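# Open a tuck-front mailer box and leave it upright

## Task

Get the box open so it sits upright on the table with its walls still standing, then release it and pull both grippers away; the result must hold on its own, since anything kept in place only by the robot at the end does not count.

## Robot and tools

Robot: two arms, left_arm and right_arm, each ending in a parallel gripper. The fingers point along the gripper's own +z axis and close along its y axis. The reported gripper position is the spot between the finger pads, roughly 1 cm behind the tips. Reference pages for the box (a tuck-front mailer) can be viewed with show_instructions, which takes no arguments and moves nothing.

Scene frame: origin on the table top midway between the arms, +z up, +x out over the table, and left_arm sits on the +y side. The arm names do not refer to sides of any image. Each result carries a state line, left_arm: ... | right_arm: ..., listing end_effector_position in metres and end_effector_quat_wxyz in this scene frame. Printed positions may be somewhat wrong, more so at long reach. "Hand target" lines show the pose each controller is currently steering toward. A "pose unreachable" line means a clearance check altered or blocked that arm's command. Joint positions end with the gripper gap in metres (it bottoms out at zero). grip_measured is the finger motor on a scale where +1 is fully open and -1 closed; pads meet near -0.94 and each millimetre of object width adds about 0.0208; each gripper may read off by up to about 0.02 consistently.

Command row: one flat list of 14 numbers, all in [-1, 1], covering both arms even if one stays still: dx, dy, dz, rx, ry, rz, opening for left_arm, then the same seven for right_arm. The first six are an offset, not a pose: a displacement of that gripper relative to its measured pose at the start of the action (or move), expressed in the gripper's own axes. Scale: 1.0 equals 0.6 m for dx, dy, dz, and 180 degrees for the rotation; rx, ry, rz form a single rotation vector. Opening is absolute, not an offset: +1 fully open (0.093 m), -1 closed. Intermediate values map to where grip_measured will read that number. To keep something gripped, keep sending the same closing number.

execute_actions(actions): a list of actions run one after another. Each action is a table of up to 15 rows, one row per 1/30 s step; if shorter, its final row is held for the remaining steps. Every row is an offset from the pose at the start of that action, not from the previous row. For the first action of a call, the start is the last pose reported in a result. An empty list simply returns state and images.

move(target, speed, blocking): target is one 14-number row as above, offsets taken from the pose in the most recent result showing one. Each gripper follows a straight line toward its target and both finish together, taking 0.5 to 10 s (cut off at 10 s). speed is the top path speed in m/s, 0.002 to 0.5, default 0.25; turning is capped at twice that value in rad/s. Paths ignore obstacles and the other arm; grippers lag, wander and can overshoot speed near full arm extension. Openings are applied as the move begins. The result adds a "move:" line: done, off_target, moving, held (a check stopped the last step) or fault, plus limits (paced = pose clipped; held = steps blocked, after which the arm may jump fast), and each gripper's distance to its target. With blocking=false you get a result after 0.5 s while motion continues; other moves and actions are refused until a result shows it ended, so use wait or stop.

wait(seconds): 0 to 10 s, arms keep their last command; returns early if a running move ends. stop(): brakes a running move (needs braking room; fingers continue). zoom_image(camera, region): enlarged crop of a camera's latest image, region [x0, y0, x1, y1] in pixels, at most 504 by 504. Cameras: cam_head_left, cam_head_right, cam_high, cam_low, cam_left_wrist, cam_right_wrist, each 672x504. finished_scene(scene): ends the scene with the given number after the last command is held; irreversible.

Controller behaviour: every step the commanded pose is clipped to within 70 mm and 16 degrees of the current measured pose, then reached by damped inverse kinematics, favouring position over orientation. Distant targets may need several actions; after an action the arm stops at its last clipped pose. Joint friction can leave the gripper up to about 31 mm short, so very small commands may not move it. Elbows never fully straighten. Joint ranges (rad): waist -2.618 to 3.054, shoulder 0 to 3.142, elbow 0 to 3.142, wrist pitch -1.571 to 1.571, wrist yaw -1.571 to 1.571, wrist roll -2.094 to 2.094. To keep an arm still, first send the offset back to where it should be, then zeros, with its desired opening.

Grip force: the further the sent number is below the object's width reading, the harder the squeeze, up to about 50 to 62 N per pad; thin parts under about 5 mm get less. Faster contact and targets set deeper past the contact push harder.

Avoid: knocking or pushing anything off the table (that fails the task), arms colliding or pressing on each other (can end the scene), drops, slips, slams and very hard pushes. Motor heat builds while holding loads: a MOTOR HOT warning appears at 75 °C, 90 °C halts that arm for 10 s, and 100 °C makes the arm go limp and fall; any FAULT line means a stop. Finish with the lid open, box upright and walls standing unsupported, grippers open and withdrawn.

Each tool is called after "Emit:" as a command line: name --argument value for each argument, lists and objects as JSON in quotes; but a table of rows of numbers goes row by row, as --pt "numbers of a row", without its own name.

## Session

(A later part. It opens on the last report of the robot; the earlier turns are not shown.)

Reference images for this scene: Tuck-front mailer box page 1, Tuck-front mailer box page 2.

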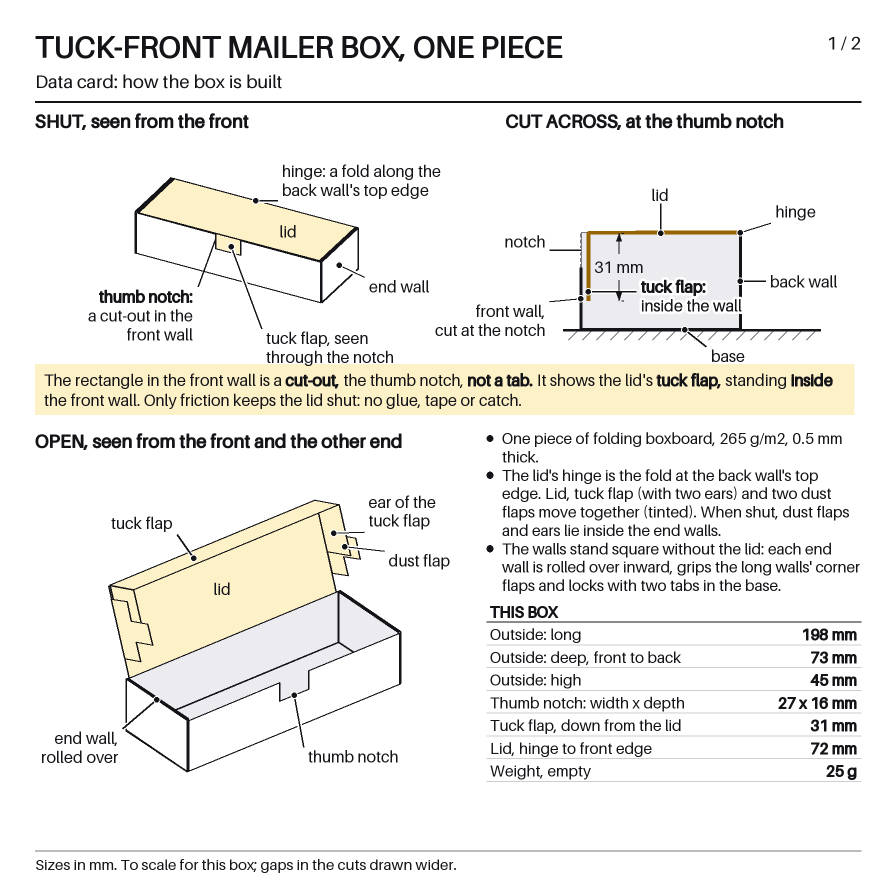

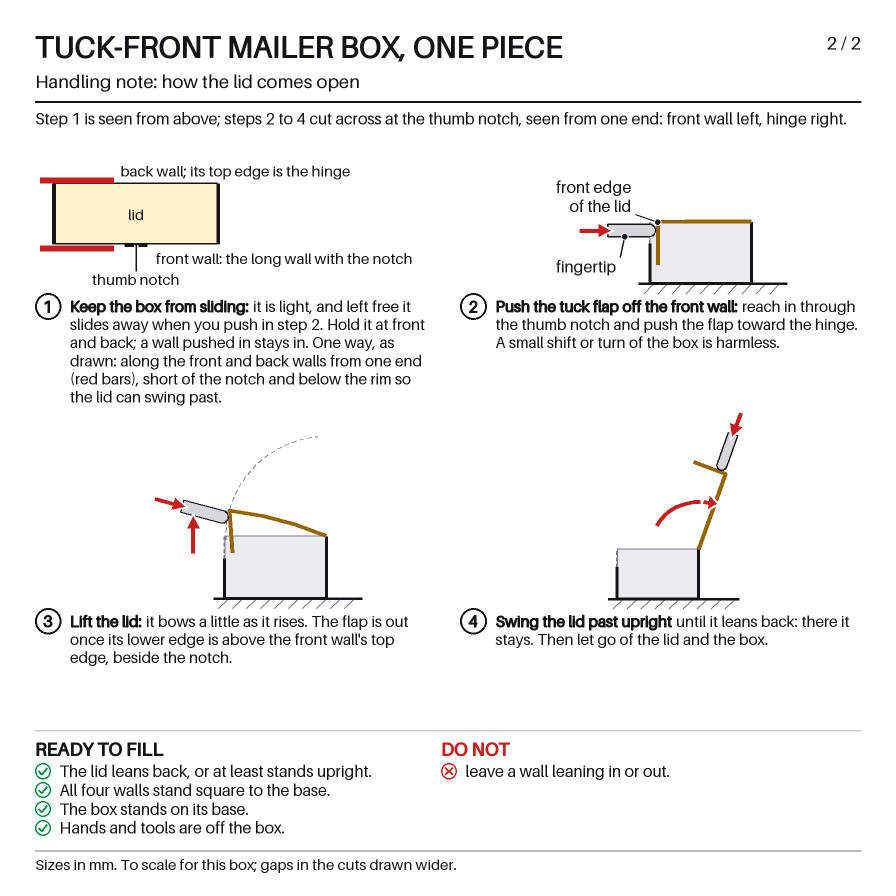

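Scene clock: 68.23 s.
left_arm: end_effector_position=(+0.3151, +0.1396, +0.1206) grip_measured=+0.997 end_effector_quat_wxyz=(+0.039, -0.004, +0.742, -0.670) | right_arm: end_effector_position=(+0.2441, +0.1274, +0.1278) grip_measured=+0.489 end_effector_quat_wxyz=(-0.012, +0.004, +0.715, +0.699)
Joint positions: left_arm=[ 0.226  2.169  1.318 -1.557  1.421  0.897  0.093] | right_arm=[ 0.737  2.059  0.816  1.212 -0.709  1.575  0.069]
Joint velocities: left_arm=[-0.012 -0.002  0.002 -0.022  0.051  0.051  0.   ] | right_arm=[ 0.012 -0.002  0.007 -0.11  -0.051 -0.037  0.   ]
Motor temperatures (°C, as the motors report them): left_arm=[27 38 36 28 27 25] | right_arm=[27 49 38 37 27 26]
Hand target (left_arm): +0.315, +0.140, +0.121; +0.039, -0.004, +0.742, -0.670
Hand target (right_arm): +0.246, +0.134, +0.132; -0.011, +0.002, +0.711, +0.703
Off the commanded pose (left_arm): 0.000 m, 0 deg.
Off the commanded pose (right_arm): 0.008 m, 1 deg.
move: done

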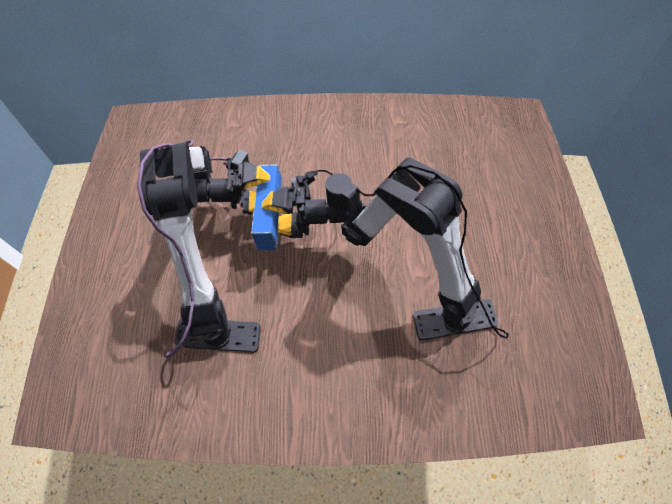

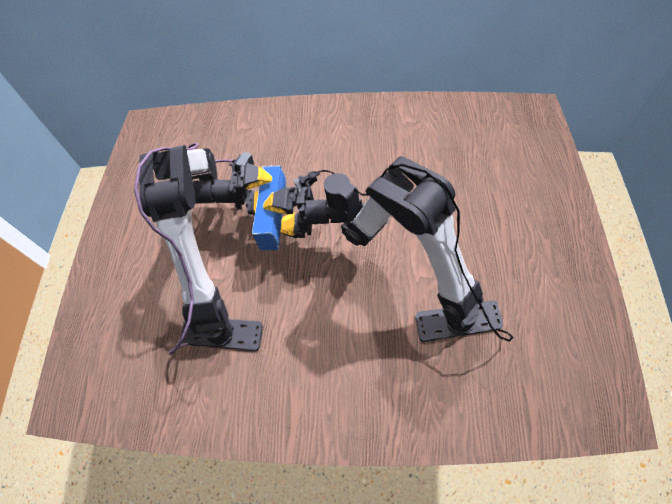

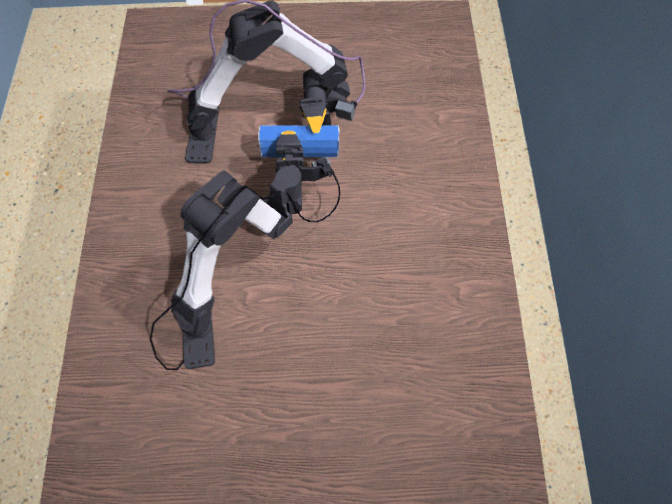

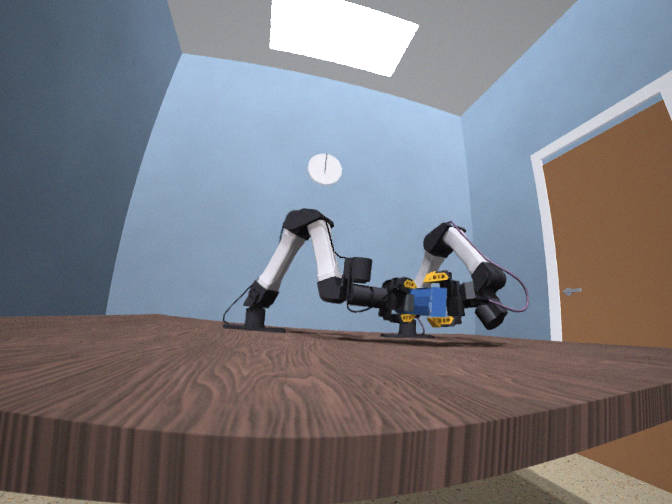

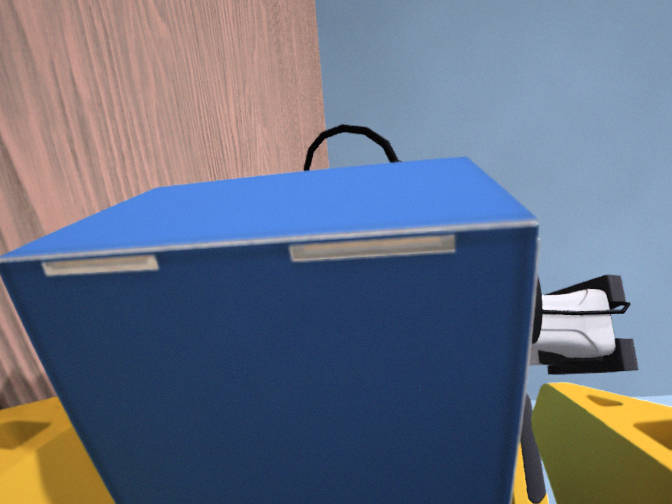

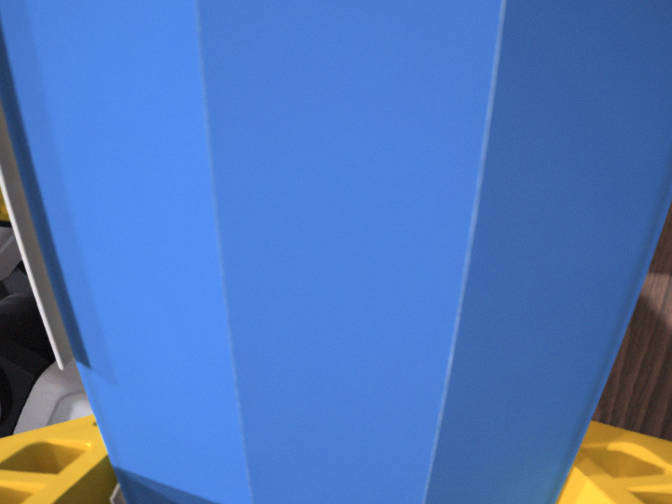

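Emit:
move --target '[0,0,0,0,0,0,0.45,0,0,0,0,0,0,0.48]'

Emit:
move --target '[0,0,0,0,0,0,0.45,0,-0.012,-0.03,-0.167,0,0,0.45]' --speed 0.05

Scene clock: 72.33 s.
left_arm: end_effector_position=(+0.3152, +0.1397, +0.1199) grip_measured=+0.466 end_effector_quat_wxyz=(+0.040, -0.001, +0.742, -0.669) | right_arm: end_effector_position=(+0.2437, +0.1274, +0.1312) grip_measured=+0.488 end_effector_quat_wxyz=(-0.008, -0.001, +0.711, +0.703)
Joint positions: left_arm=[ 0.226  2.169  1.318 -1.551  1.419  0.896  0.068] | right_arm=[ 0.737  2.058  0.816  1.227 -0.711  1.571  0.069]
Joint velocities: left_arm=[-0.017 -0.007 -0.002 -0.007 -0.007 -0.066 -0.001] | right_arm=[-0.002 -0.002 -0.017  0.007 -0.051 -0.037  0.001]
Motor temperatures (°C, as the motors report them): left_arm=[27 38 36 28 27 25] | right_arm=[27 50 38 37 27 26]
Hand target (left_arm): +0.315, +0.140, +0.121; +0.039, -0.004, +0.742, -0.670
Hand target (right_arm): +0.244, +0.127, +0.128; -0.012, +0.005, +0.715, +0.699
Off the commanded pose (left_arm): 0.001 m, 0 deg.
Off the commanded pose (right_arm): 0.003 m, 1 deg.
move: done

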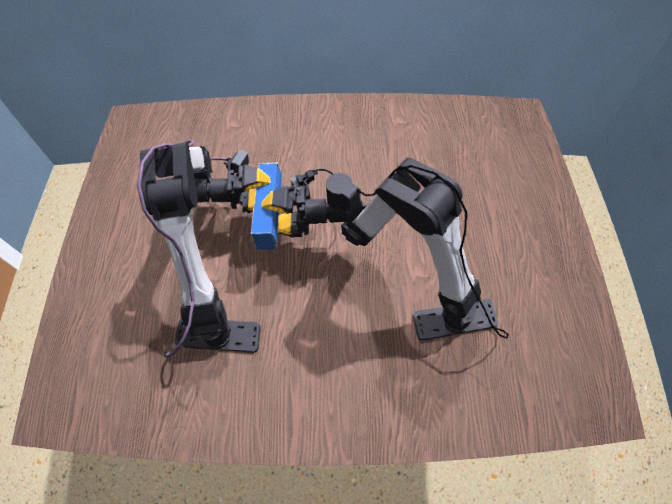

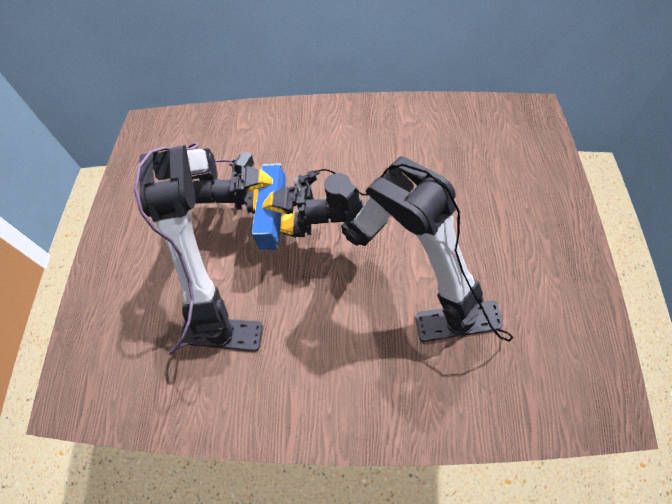

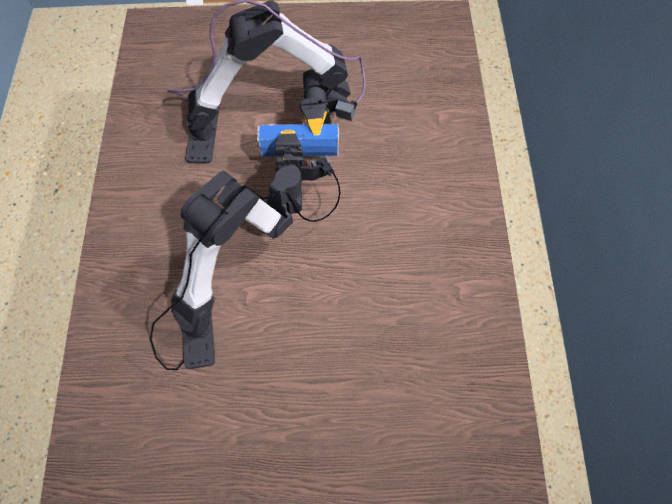

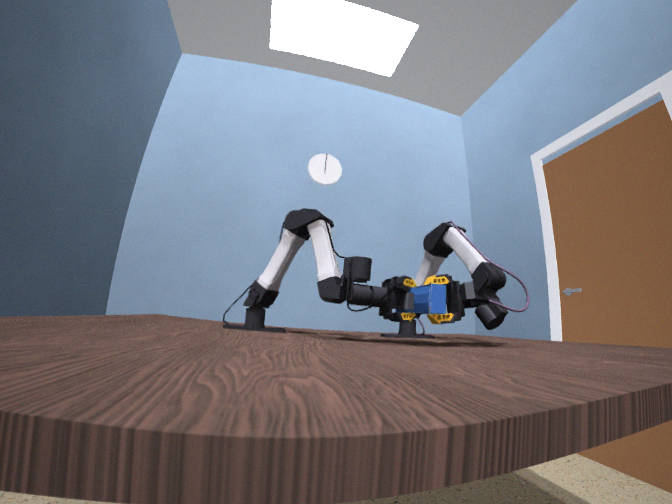

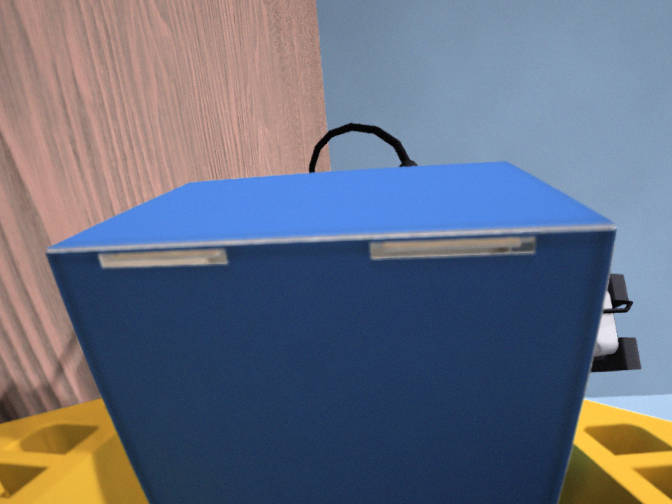

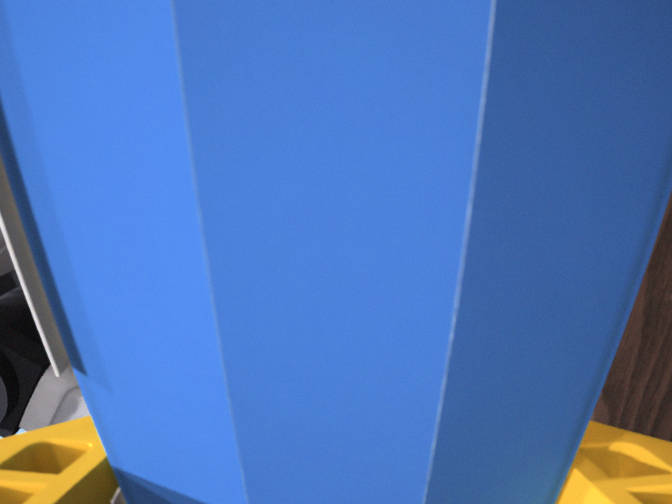

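Scene clock: 77.80 s.
left_arm: end_effector_position=(+0.3121, +0.1384, +0.1176) grip_measured=+0.465 end_effector_quat_wxyz=(+0.028, -0.000, +0.747, -0.664) | right_arm: end_effector_position=(+0.2400, +0.1218, +0.1275) grip_measured=+0.460 end_effector_quat_wxyz=(-0.020, -0.023, +0.666, +0.745)
Joint positions: left_arm=[ 0.221  2.169  1.318 -1.551  1.398  0.882  0.067] | right_arm=[ 0.72   2.2    0.816  1.54  -0.769  1.672  0.067]
Joint velocities: left_arm=[ 0.007 -0.002 -0.017 -0.037 -0.066  0.022 -0.   ] | right_arm=[ 0.002 -0.007 -0.002 -0.037  0.007 -0.051  0.001]
Motor temperatures (°C, as the motors report them): left_arm=[27 39 36 28 27 25] | right_arm=[27 50 38 38 27 26]
Hand target (left_arm): +0.315, +0.140, +0.120; +0.041, -0.001, +0.743, -0.669
Hand target (right_arm): +0.244, +0.110, +0.125; -0.014, -0.016, +0.664, +0.747
Off the commanded pose (left_arm): 0.004 m, 2 deg.
Off the commanded pose (right_arm): 0.013 m, 23 deg; orientation clipped at the last step of the last action.
joint sent to its limit (right arm) — the command would take joint 4 (wrist pitch) past its upper limit, so that joint was sent only as far as its limit.
move: off_target (right_arm); limits=paced

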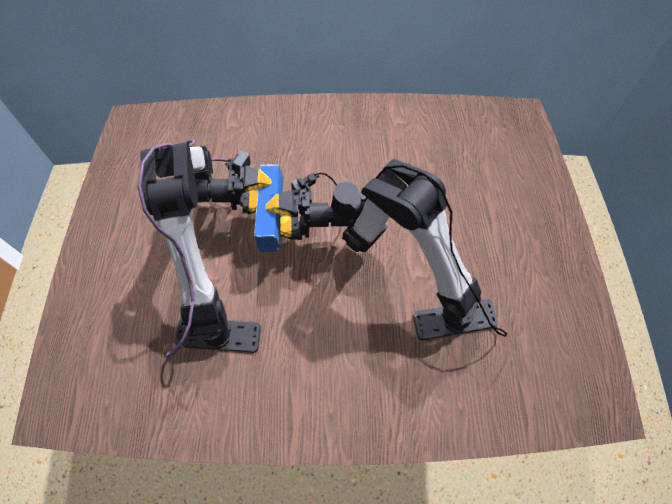

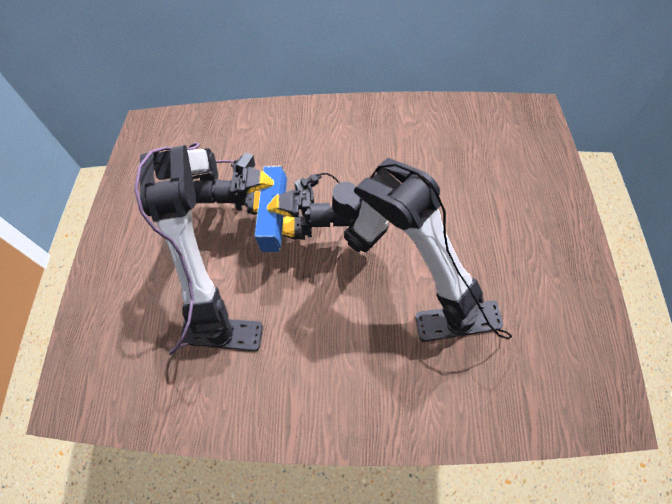

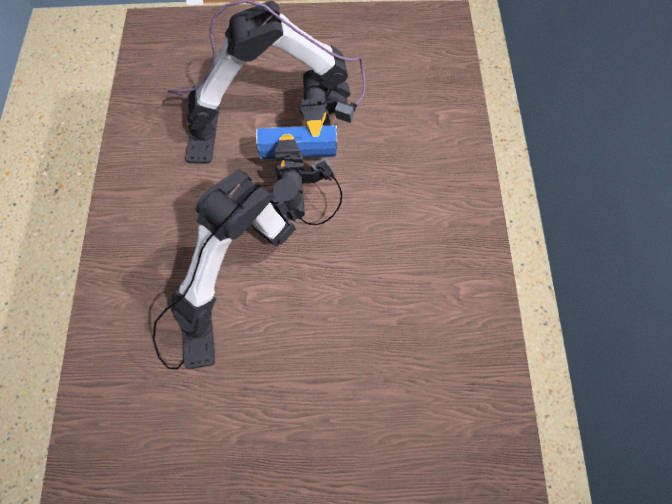

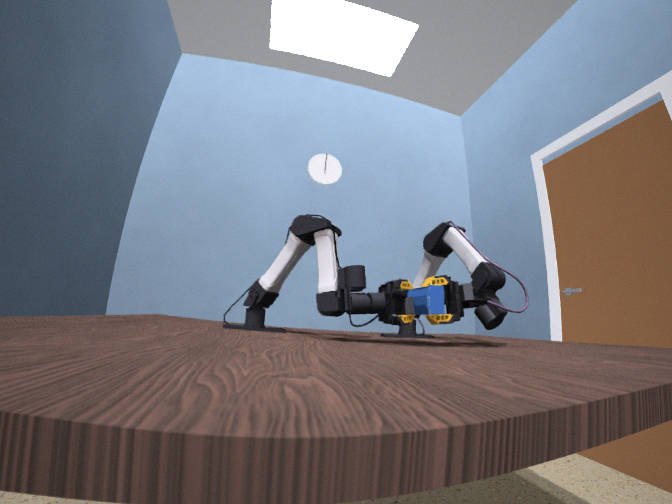

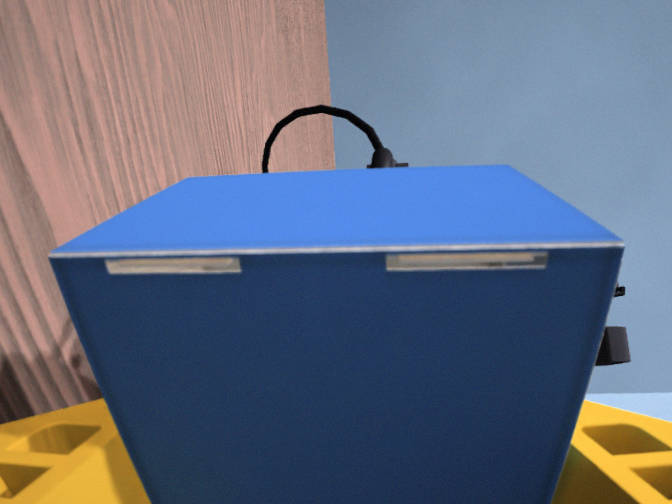

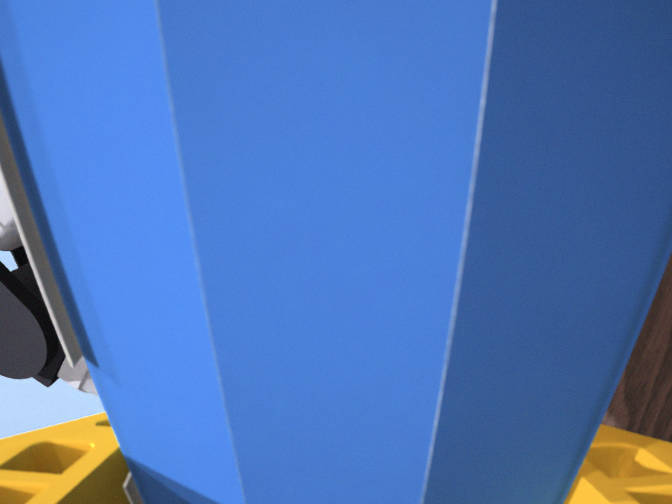

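Emit:
move --target '[0,0,0,0,0,0,0.42,0,-0.03,0,0,0,0,0.75]' --speed 0.03

Emit:
move --target '[0,0,0,0,0,0,0.42,0,-0.035,-0.07,0,0,0,0.75]' --speed 0.015

Scene clock: 80.90 s.
left_arm: end_effector_position=(+0.3120, +0.1388, +0.1141) grip_measured=+0.439 end_effector_quat_wxyz=(+0.033, +0.012, +0.751, -0.659) | right_arm: end_effector_position=(+0.2391, +0.1211, +0.1162) grip_measured=+0.748 end_effector_quat_wxyz=(-0.019, -0.024, +0.665, +0.746)
Joint positions: left_arm=[ 0.221  2.169  1.318 -1.527  1.384  0.883  0.066] | right_arm=[ 0.72   2.246  0.816  1.589 -0.769  1.672  0.081]
Joint velocities: left_arm=[-0.007 -0.007  0.007 -0.022  0.051  0.007  0.001] | right_arm=[-0.017 -0.002  0.007 -0.095 -0.022 -0.007  0.002]
Motor temperatures (°C, as the motors report them): left_arm=[27 39 36 28 27 25] | right_arm=[27 51 38 38 27 26]
Hand target (left_arm): +0.312, +0.138, +0.118; +0.029, -0.000, +0.747, -0.664
Hand target (right_arm): +0.240, +0.124, +0.110; -0.020, -0.023, +0.668, +0.743
Off the commanded pose (left_arm): 0.004 m, 2 deg.
Off the commanded pose (right_arm): 0.007 m, 0 deg.
joint sent to its limit (right arm) — the command would take joint 4 (wrist pitch) past its upper limit, so that joint was sent only as far as its limit.
move: done

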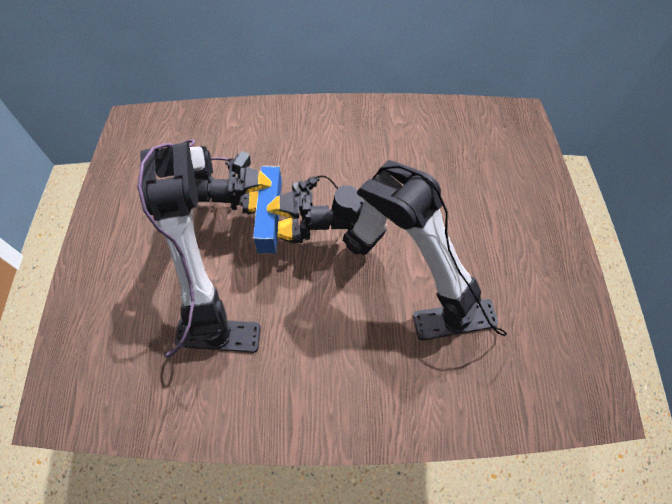

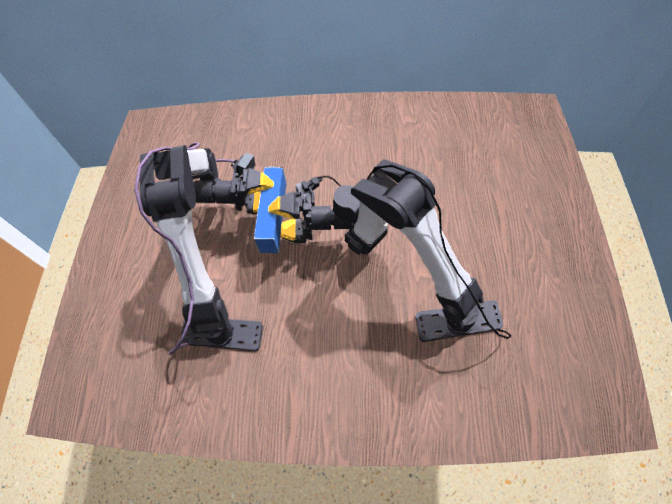

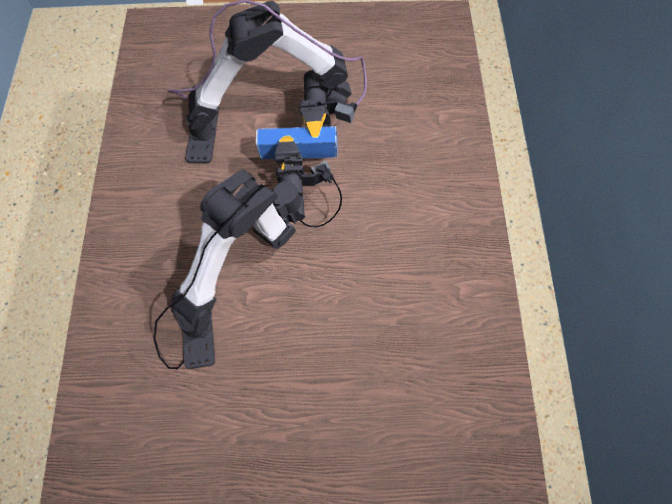

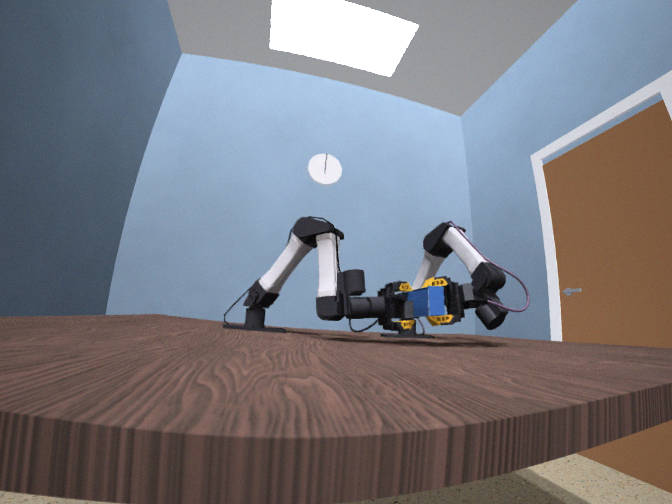

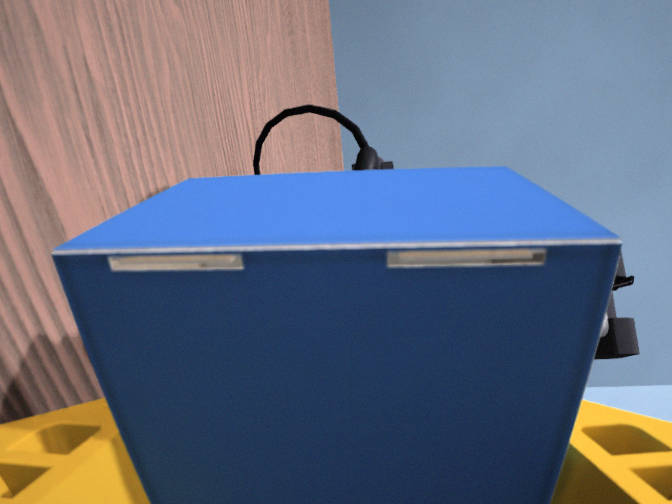

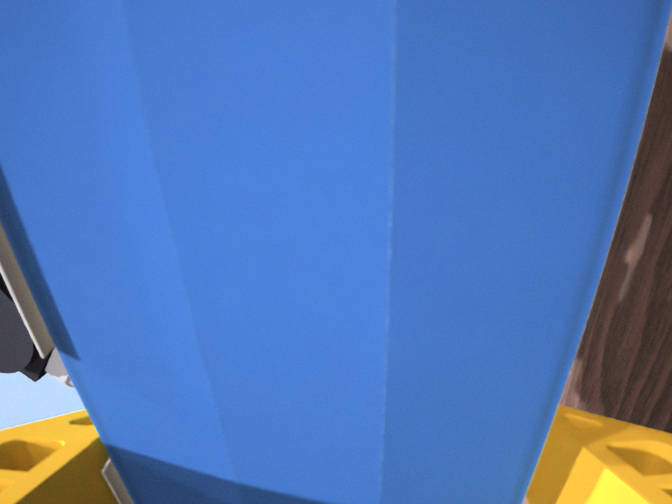

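Scene clock: 84.27 s.
left_arm: end_effector_position=(+0.3120, +0.1391, +0.1118) grip_measured=+0.439 end_effector_quat_wxyz=(+0.037, +0.020, +0.754, -0.656) | right_arm: end_effector_position=(+0.2436, +0.0880, +0.0949) grip_measured=+0.748 end_effector_quat_wxyz=(-0.021, -0.030, +0.688, +0.724)
Joint positions: left_arm=[ 0.221  2.169  1.318 -1.511  1.374  0.884  0.066] | right_arm=[ 0.639  2.235  0.725  1.588 -0.865  1.616  0.081]
Joint velocities: left_arm=[-0.007 -0.027 -0.007 -0.007  0.007 -0.037 -0.001] | right_arm=[ 0.007 -0.012  0.002  0.007 -0.007 -0.022  0.001]
Motor temperatures (°C, as the motors report them): left_arm=[27 39 36 28 27 25] | right_arm=[27 51 37 38 27 26]
Hand target (left_arm): +0.312, +0.139, +0.114; +0.034, +0.012, +0.751, -0.659
Hand target (right_arm): +0.242, +0.082, +0.091; -0.021, -0.028, +0.693, +0.720
Off the commanded pose (left_arm): 0.002 m, 1 deg.
Off the commanded pose (right_arm): 0.008 m, 4 deg.
joint sent to its limit (right arm) — the command would take joint 4 (wrist pitch) past its upper limit, so that joint was sent only as far as its limit.
move: off_target (right_arm)

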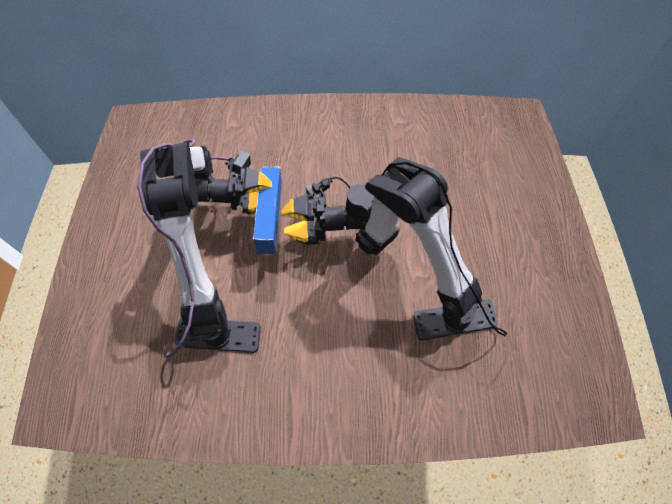

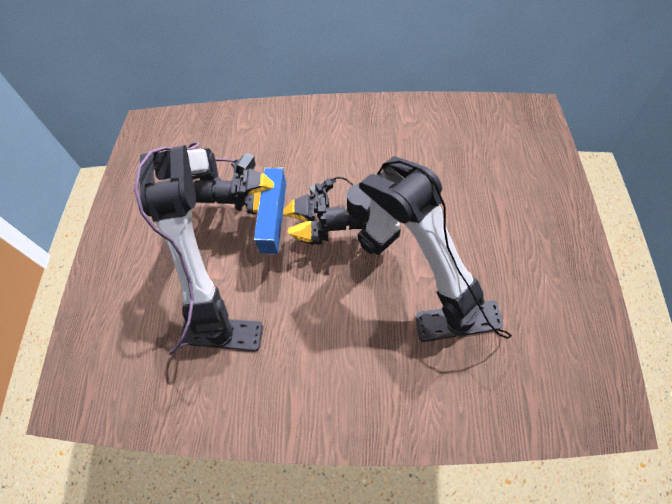

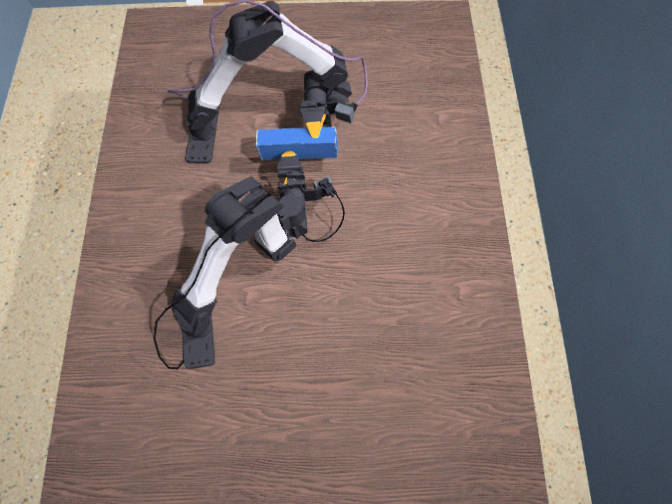

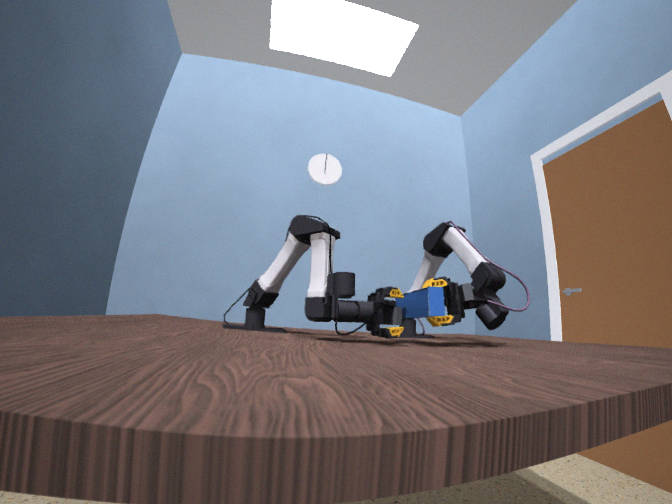

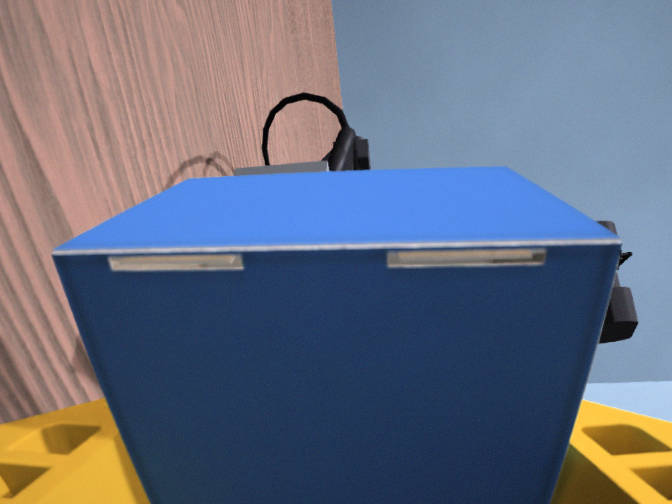

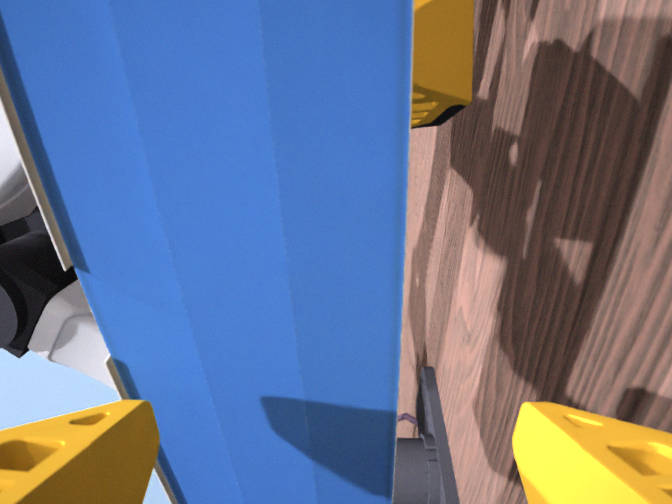

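Emit:
move --target '[0,0,0,0,0,0,0.42,-0.03,0.18,-0.04,0.25,0,0,-1]' --speed 0.15

Emit:
move --target '[0,0,0,0,0,0,0.42,0,0.05,0.06,0.25,0,0,-1]' --speed 0.15

Scene clock: 90.73 s.
left_arm: end_effector_position=(+0.3120, +0.1391, +0.1118) grip_measured=+0.439 end_effector_quat_wxyz=(+0.037, +0.020, +0.754, -0.656) | right_arm: end_effector_position=(+0.2626, +0.0567, +0.1944) grip_measured=-0.997 end_effector_quat_wxyz=(-0.008, -0.023, +0.915, +0.402)
Joint positions: left_arm=[ 0.221  2.169  1.318 -1.511  1.374  0.884  0.066] | right_arm=[ 0.64   1.698  1.429 -0.673 -0.581  0.919  0.   ]
Joint velocities: left_arm=[-0.007  0.002  0.012  0.051 -0.051 -0.007 -0.   ] | right_arm=[ 0.002 -0.017  0.002  0.037 -0.007 -0.051  0.   ]
Motor temperatures (°C, as the motors report them): left_arm=[27 40 36 28 27 25] | right_arm=[27 52 38 37 27 26]
Hand target (left_arm): +0.312, +0.139, +0.112; +0.037, +0.020, +0.754, -0.656
Hand target (right_arm): +0.263, +0.062, +0.199; -0.002, -0.034, +0.914, +0.404
Off the commanded pose (left_arm): 0.000 m, 0 deg.
Off the commanded pose (right_arm): 0.008 m, 1 deg.
move: done

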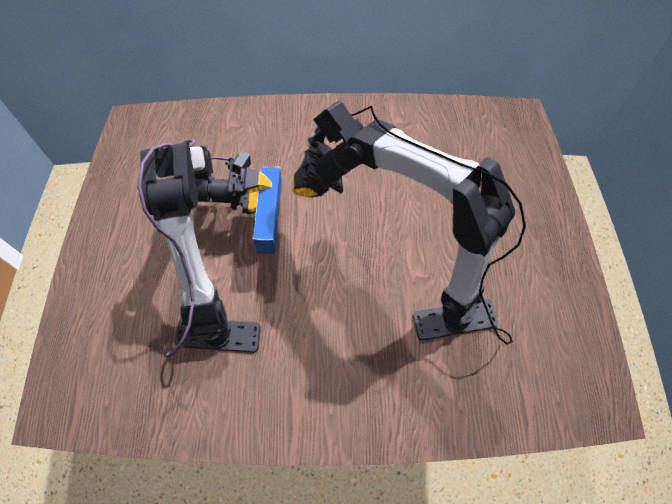

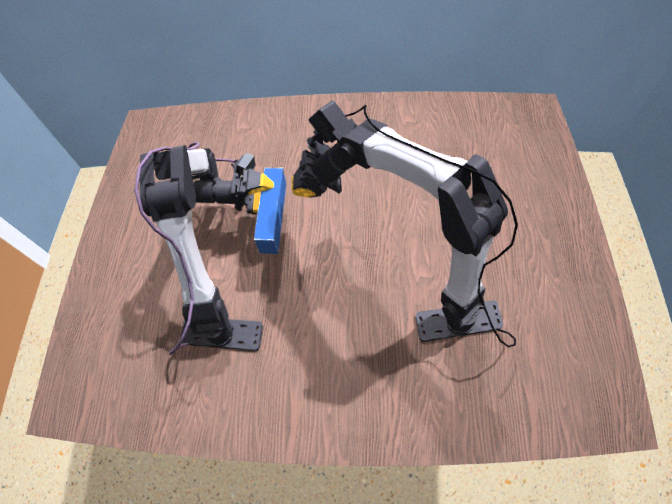

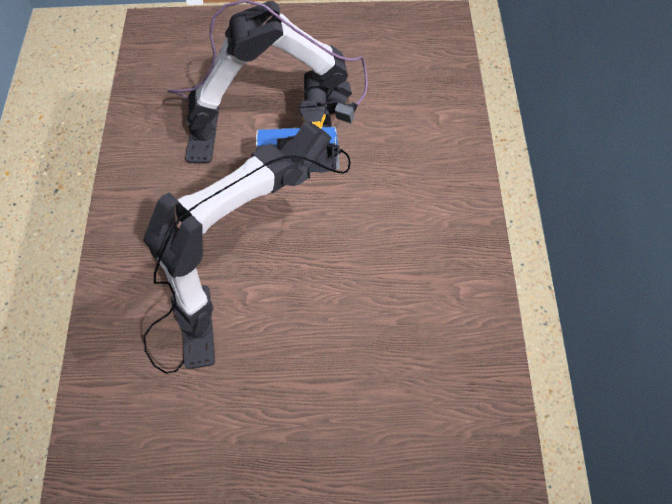

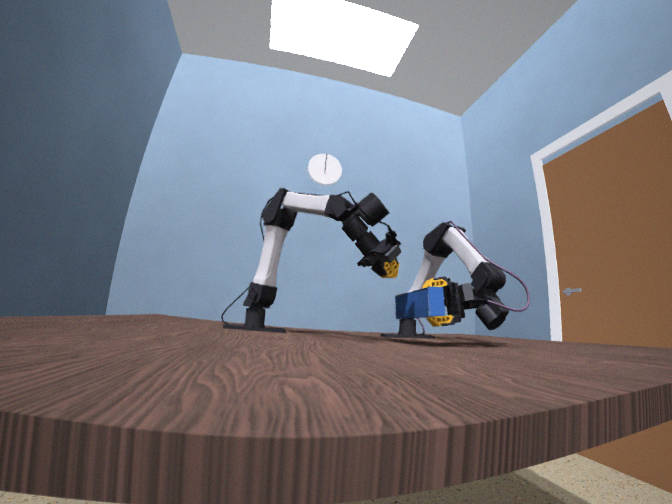

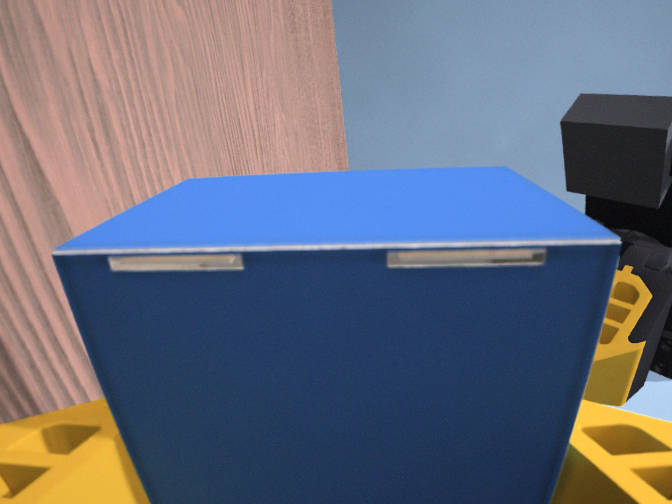

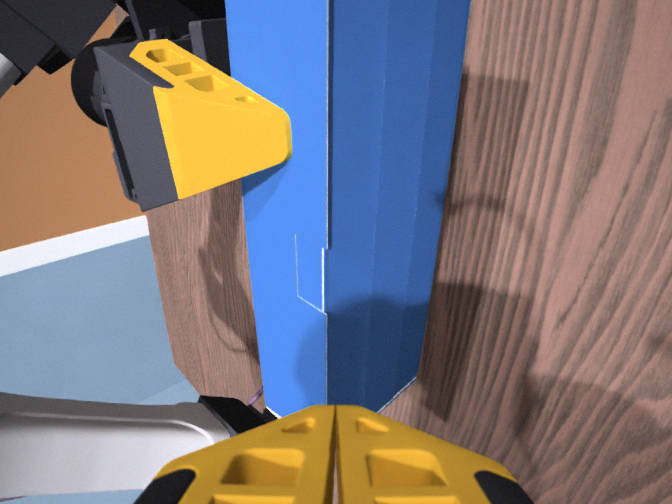

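Scene clock: 93.77 s.
left_arm: end_effector_position=(+0.3120, +0.1391, +0.1118) grip_measured=+0.439 end_effector_quat_wxyz=(+0.037, +0.020, +0.754, -0.656) | right_arm: end_effector_position=(+0.2608, +0.1014, +0.1904) grip_measured=-0.997 end_effector_quat_wxyz=(+0.056, -0.025, +0.992, +0.111)
Joint positions: left_arm=[ 0.221  2.169  1.318 -1.511  1.374  0.884  0.066] | right_arm=[ 0.897  2.29   2.515 -1.548 -0.023  0.986  0.   ]
Joint velocities: left_arm=[ 0.007 -0.007  0.012 -0.022 -0.022 -0.037  0.001] | right_arm=[-0.012 -0.012  0.007  0.081 -0.022  0.007  0.   ]
Motor temperatures (°C, as the motors report them): left_arm=[27 40 36 28 27 25] | right_arm=[27 52 38 37 27 26]
Hand target (left_arm): +0.312, +0.139, +0.112; +0.037, +0.020, +0.754, -0.656
Hand target (right_arm): +0.260, +0.104, +0.193; +0.061, -0.023, +0.992, +0.112
Off the commanded pose (left_arm): 0.000 m, 0 deg.
Off the commanded pose (right_arm): 0.003 m, 12 deg.
joint sent to its limit (right arm) — the command would take joint 4 (wrist pitch) past its lower limit, so that joint was sent only as far as its limit.
move: off_target (right_arm)

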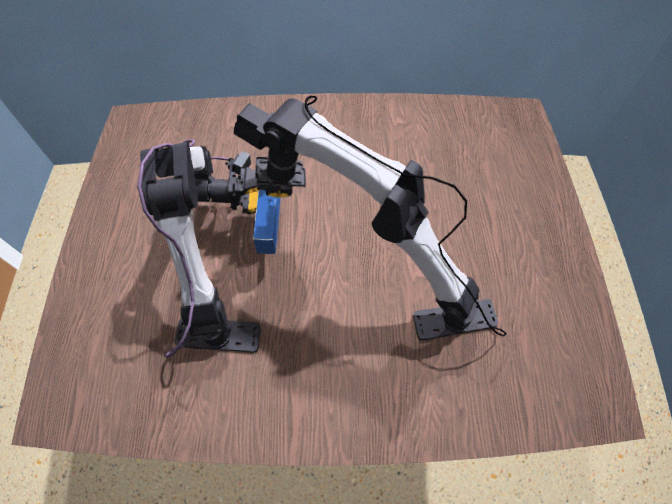

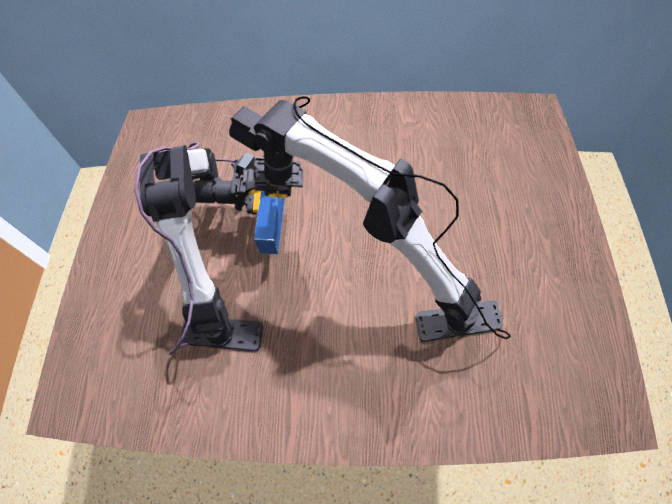

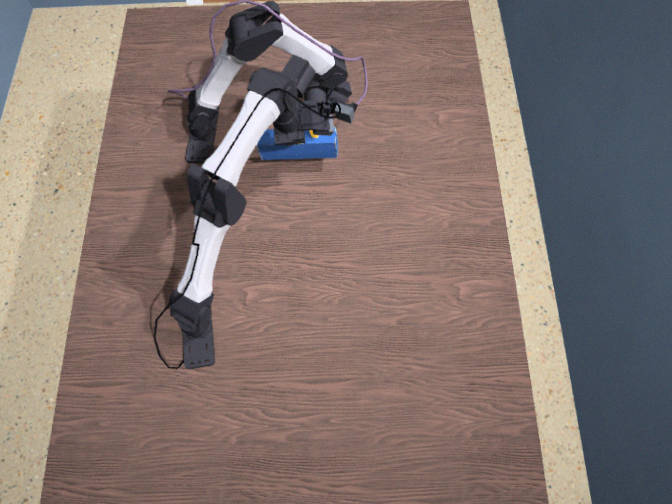

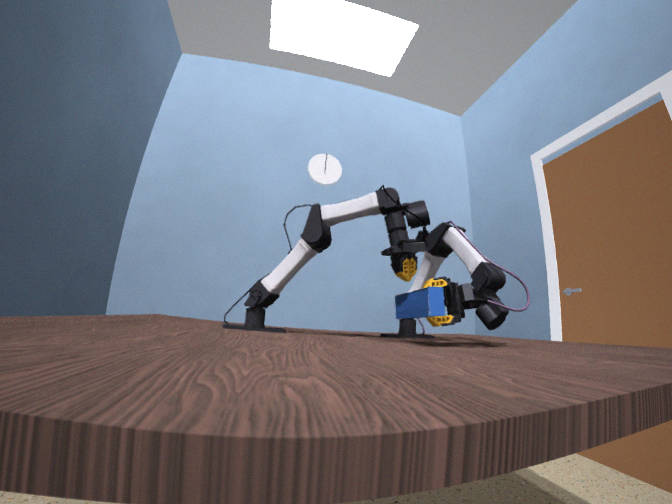

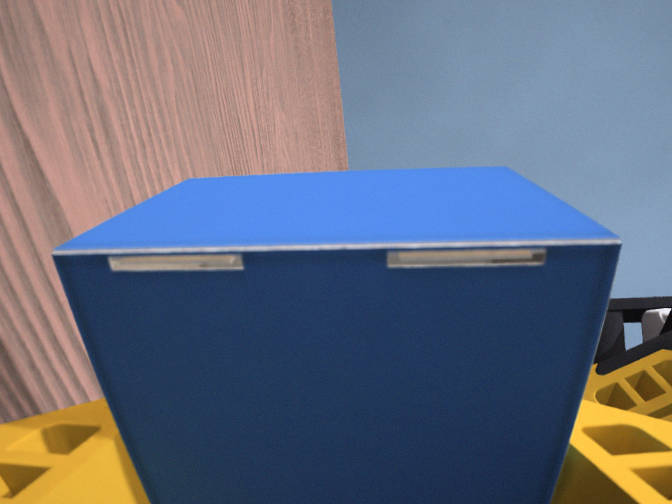

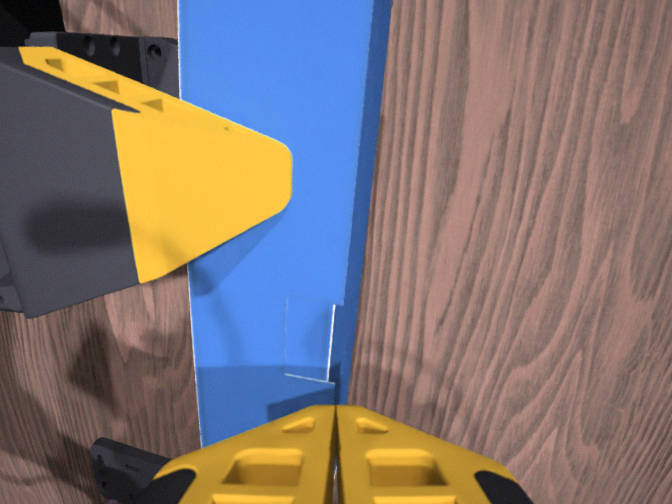

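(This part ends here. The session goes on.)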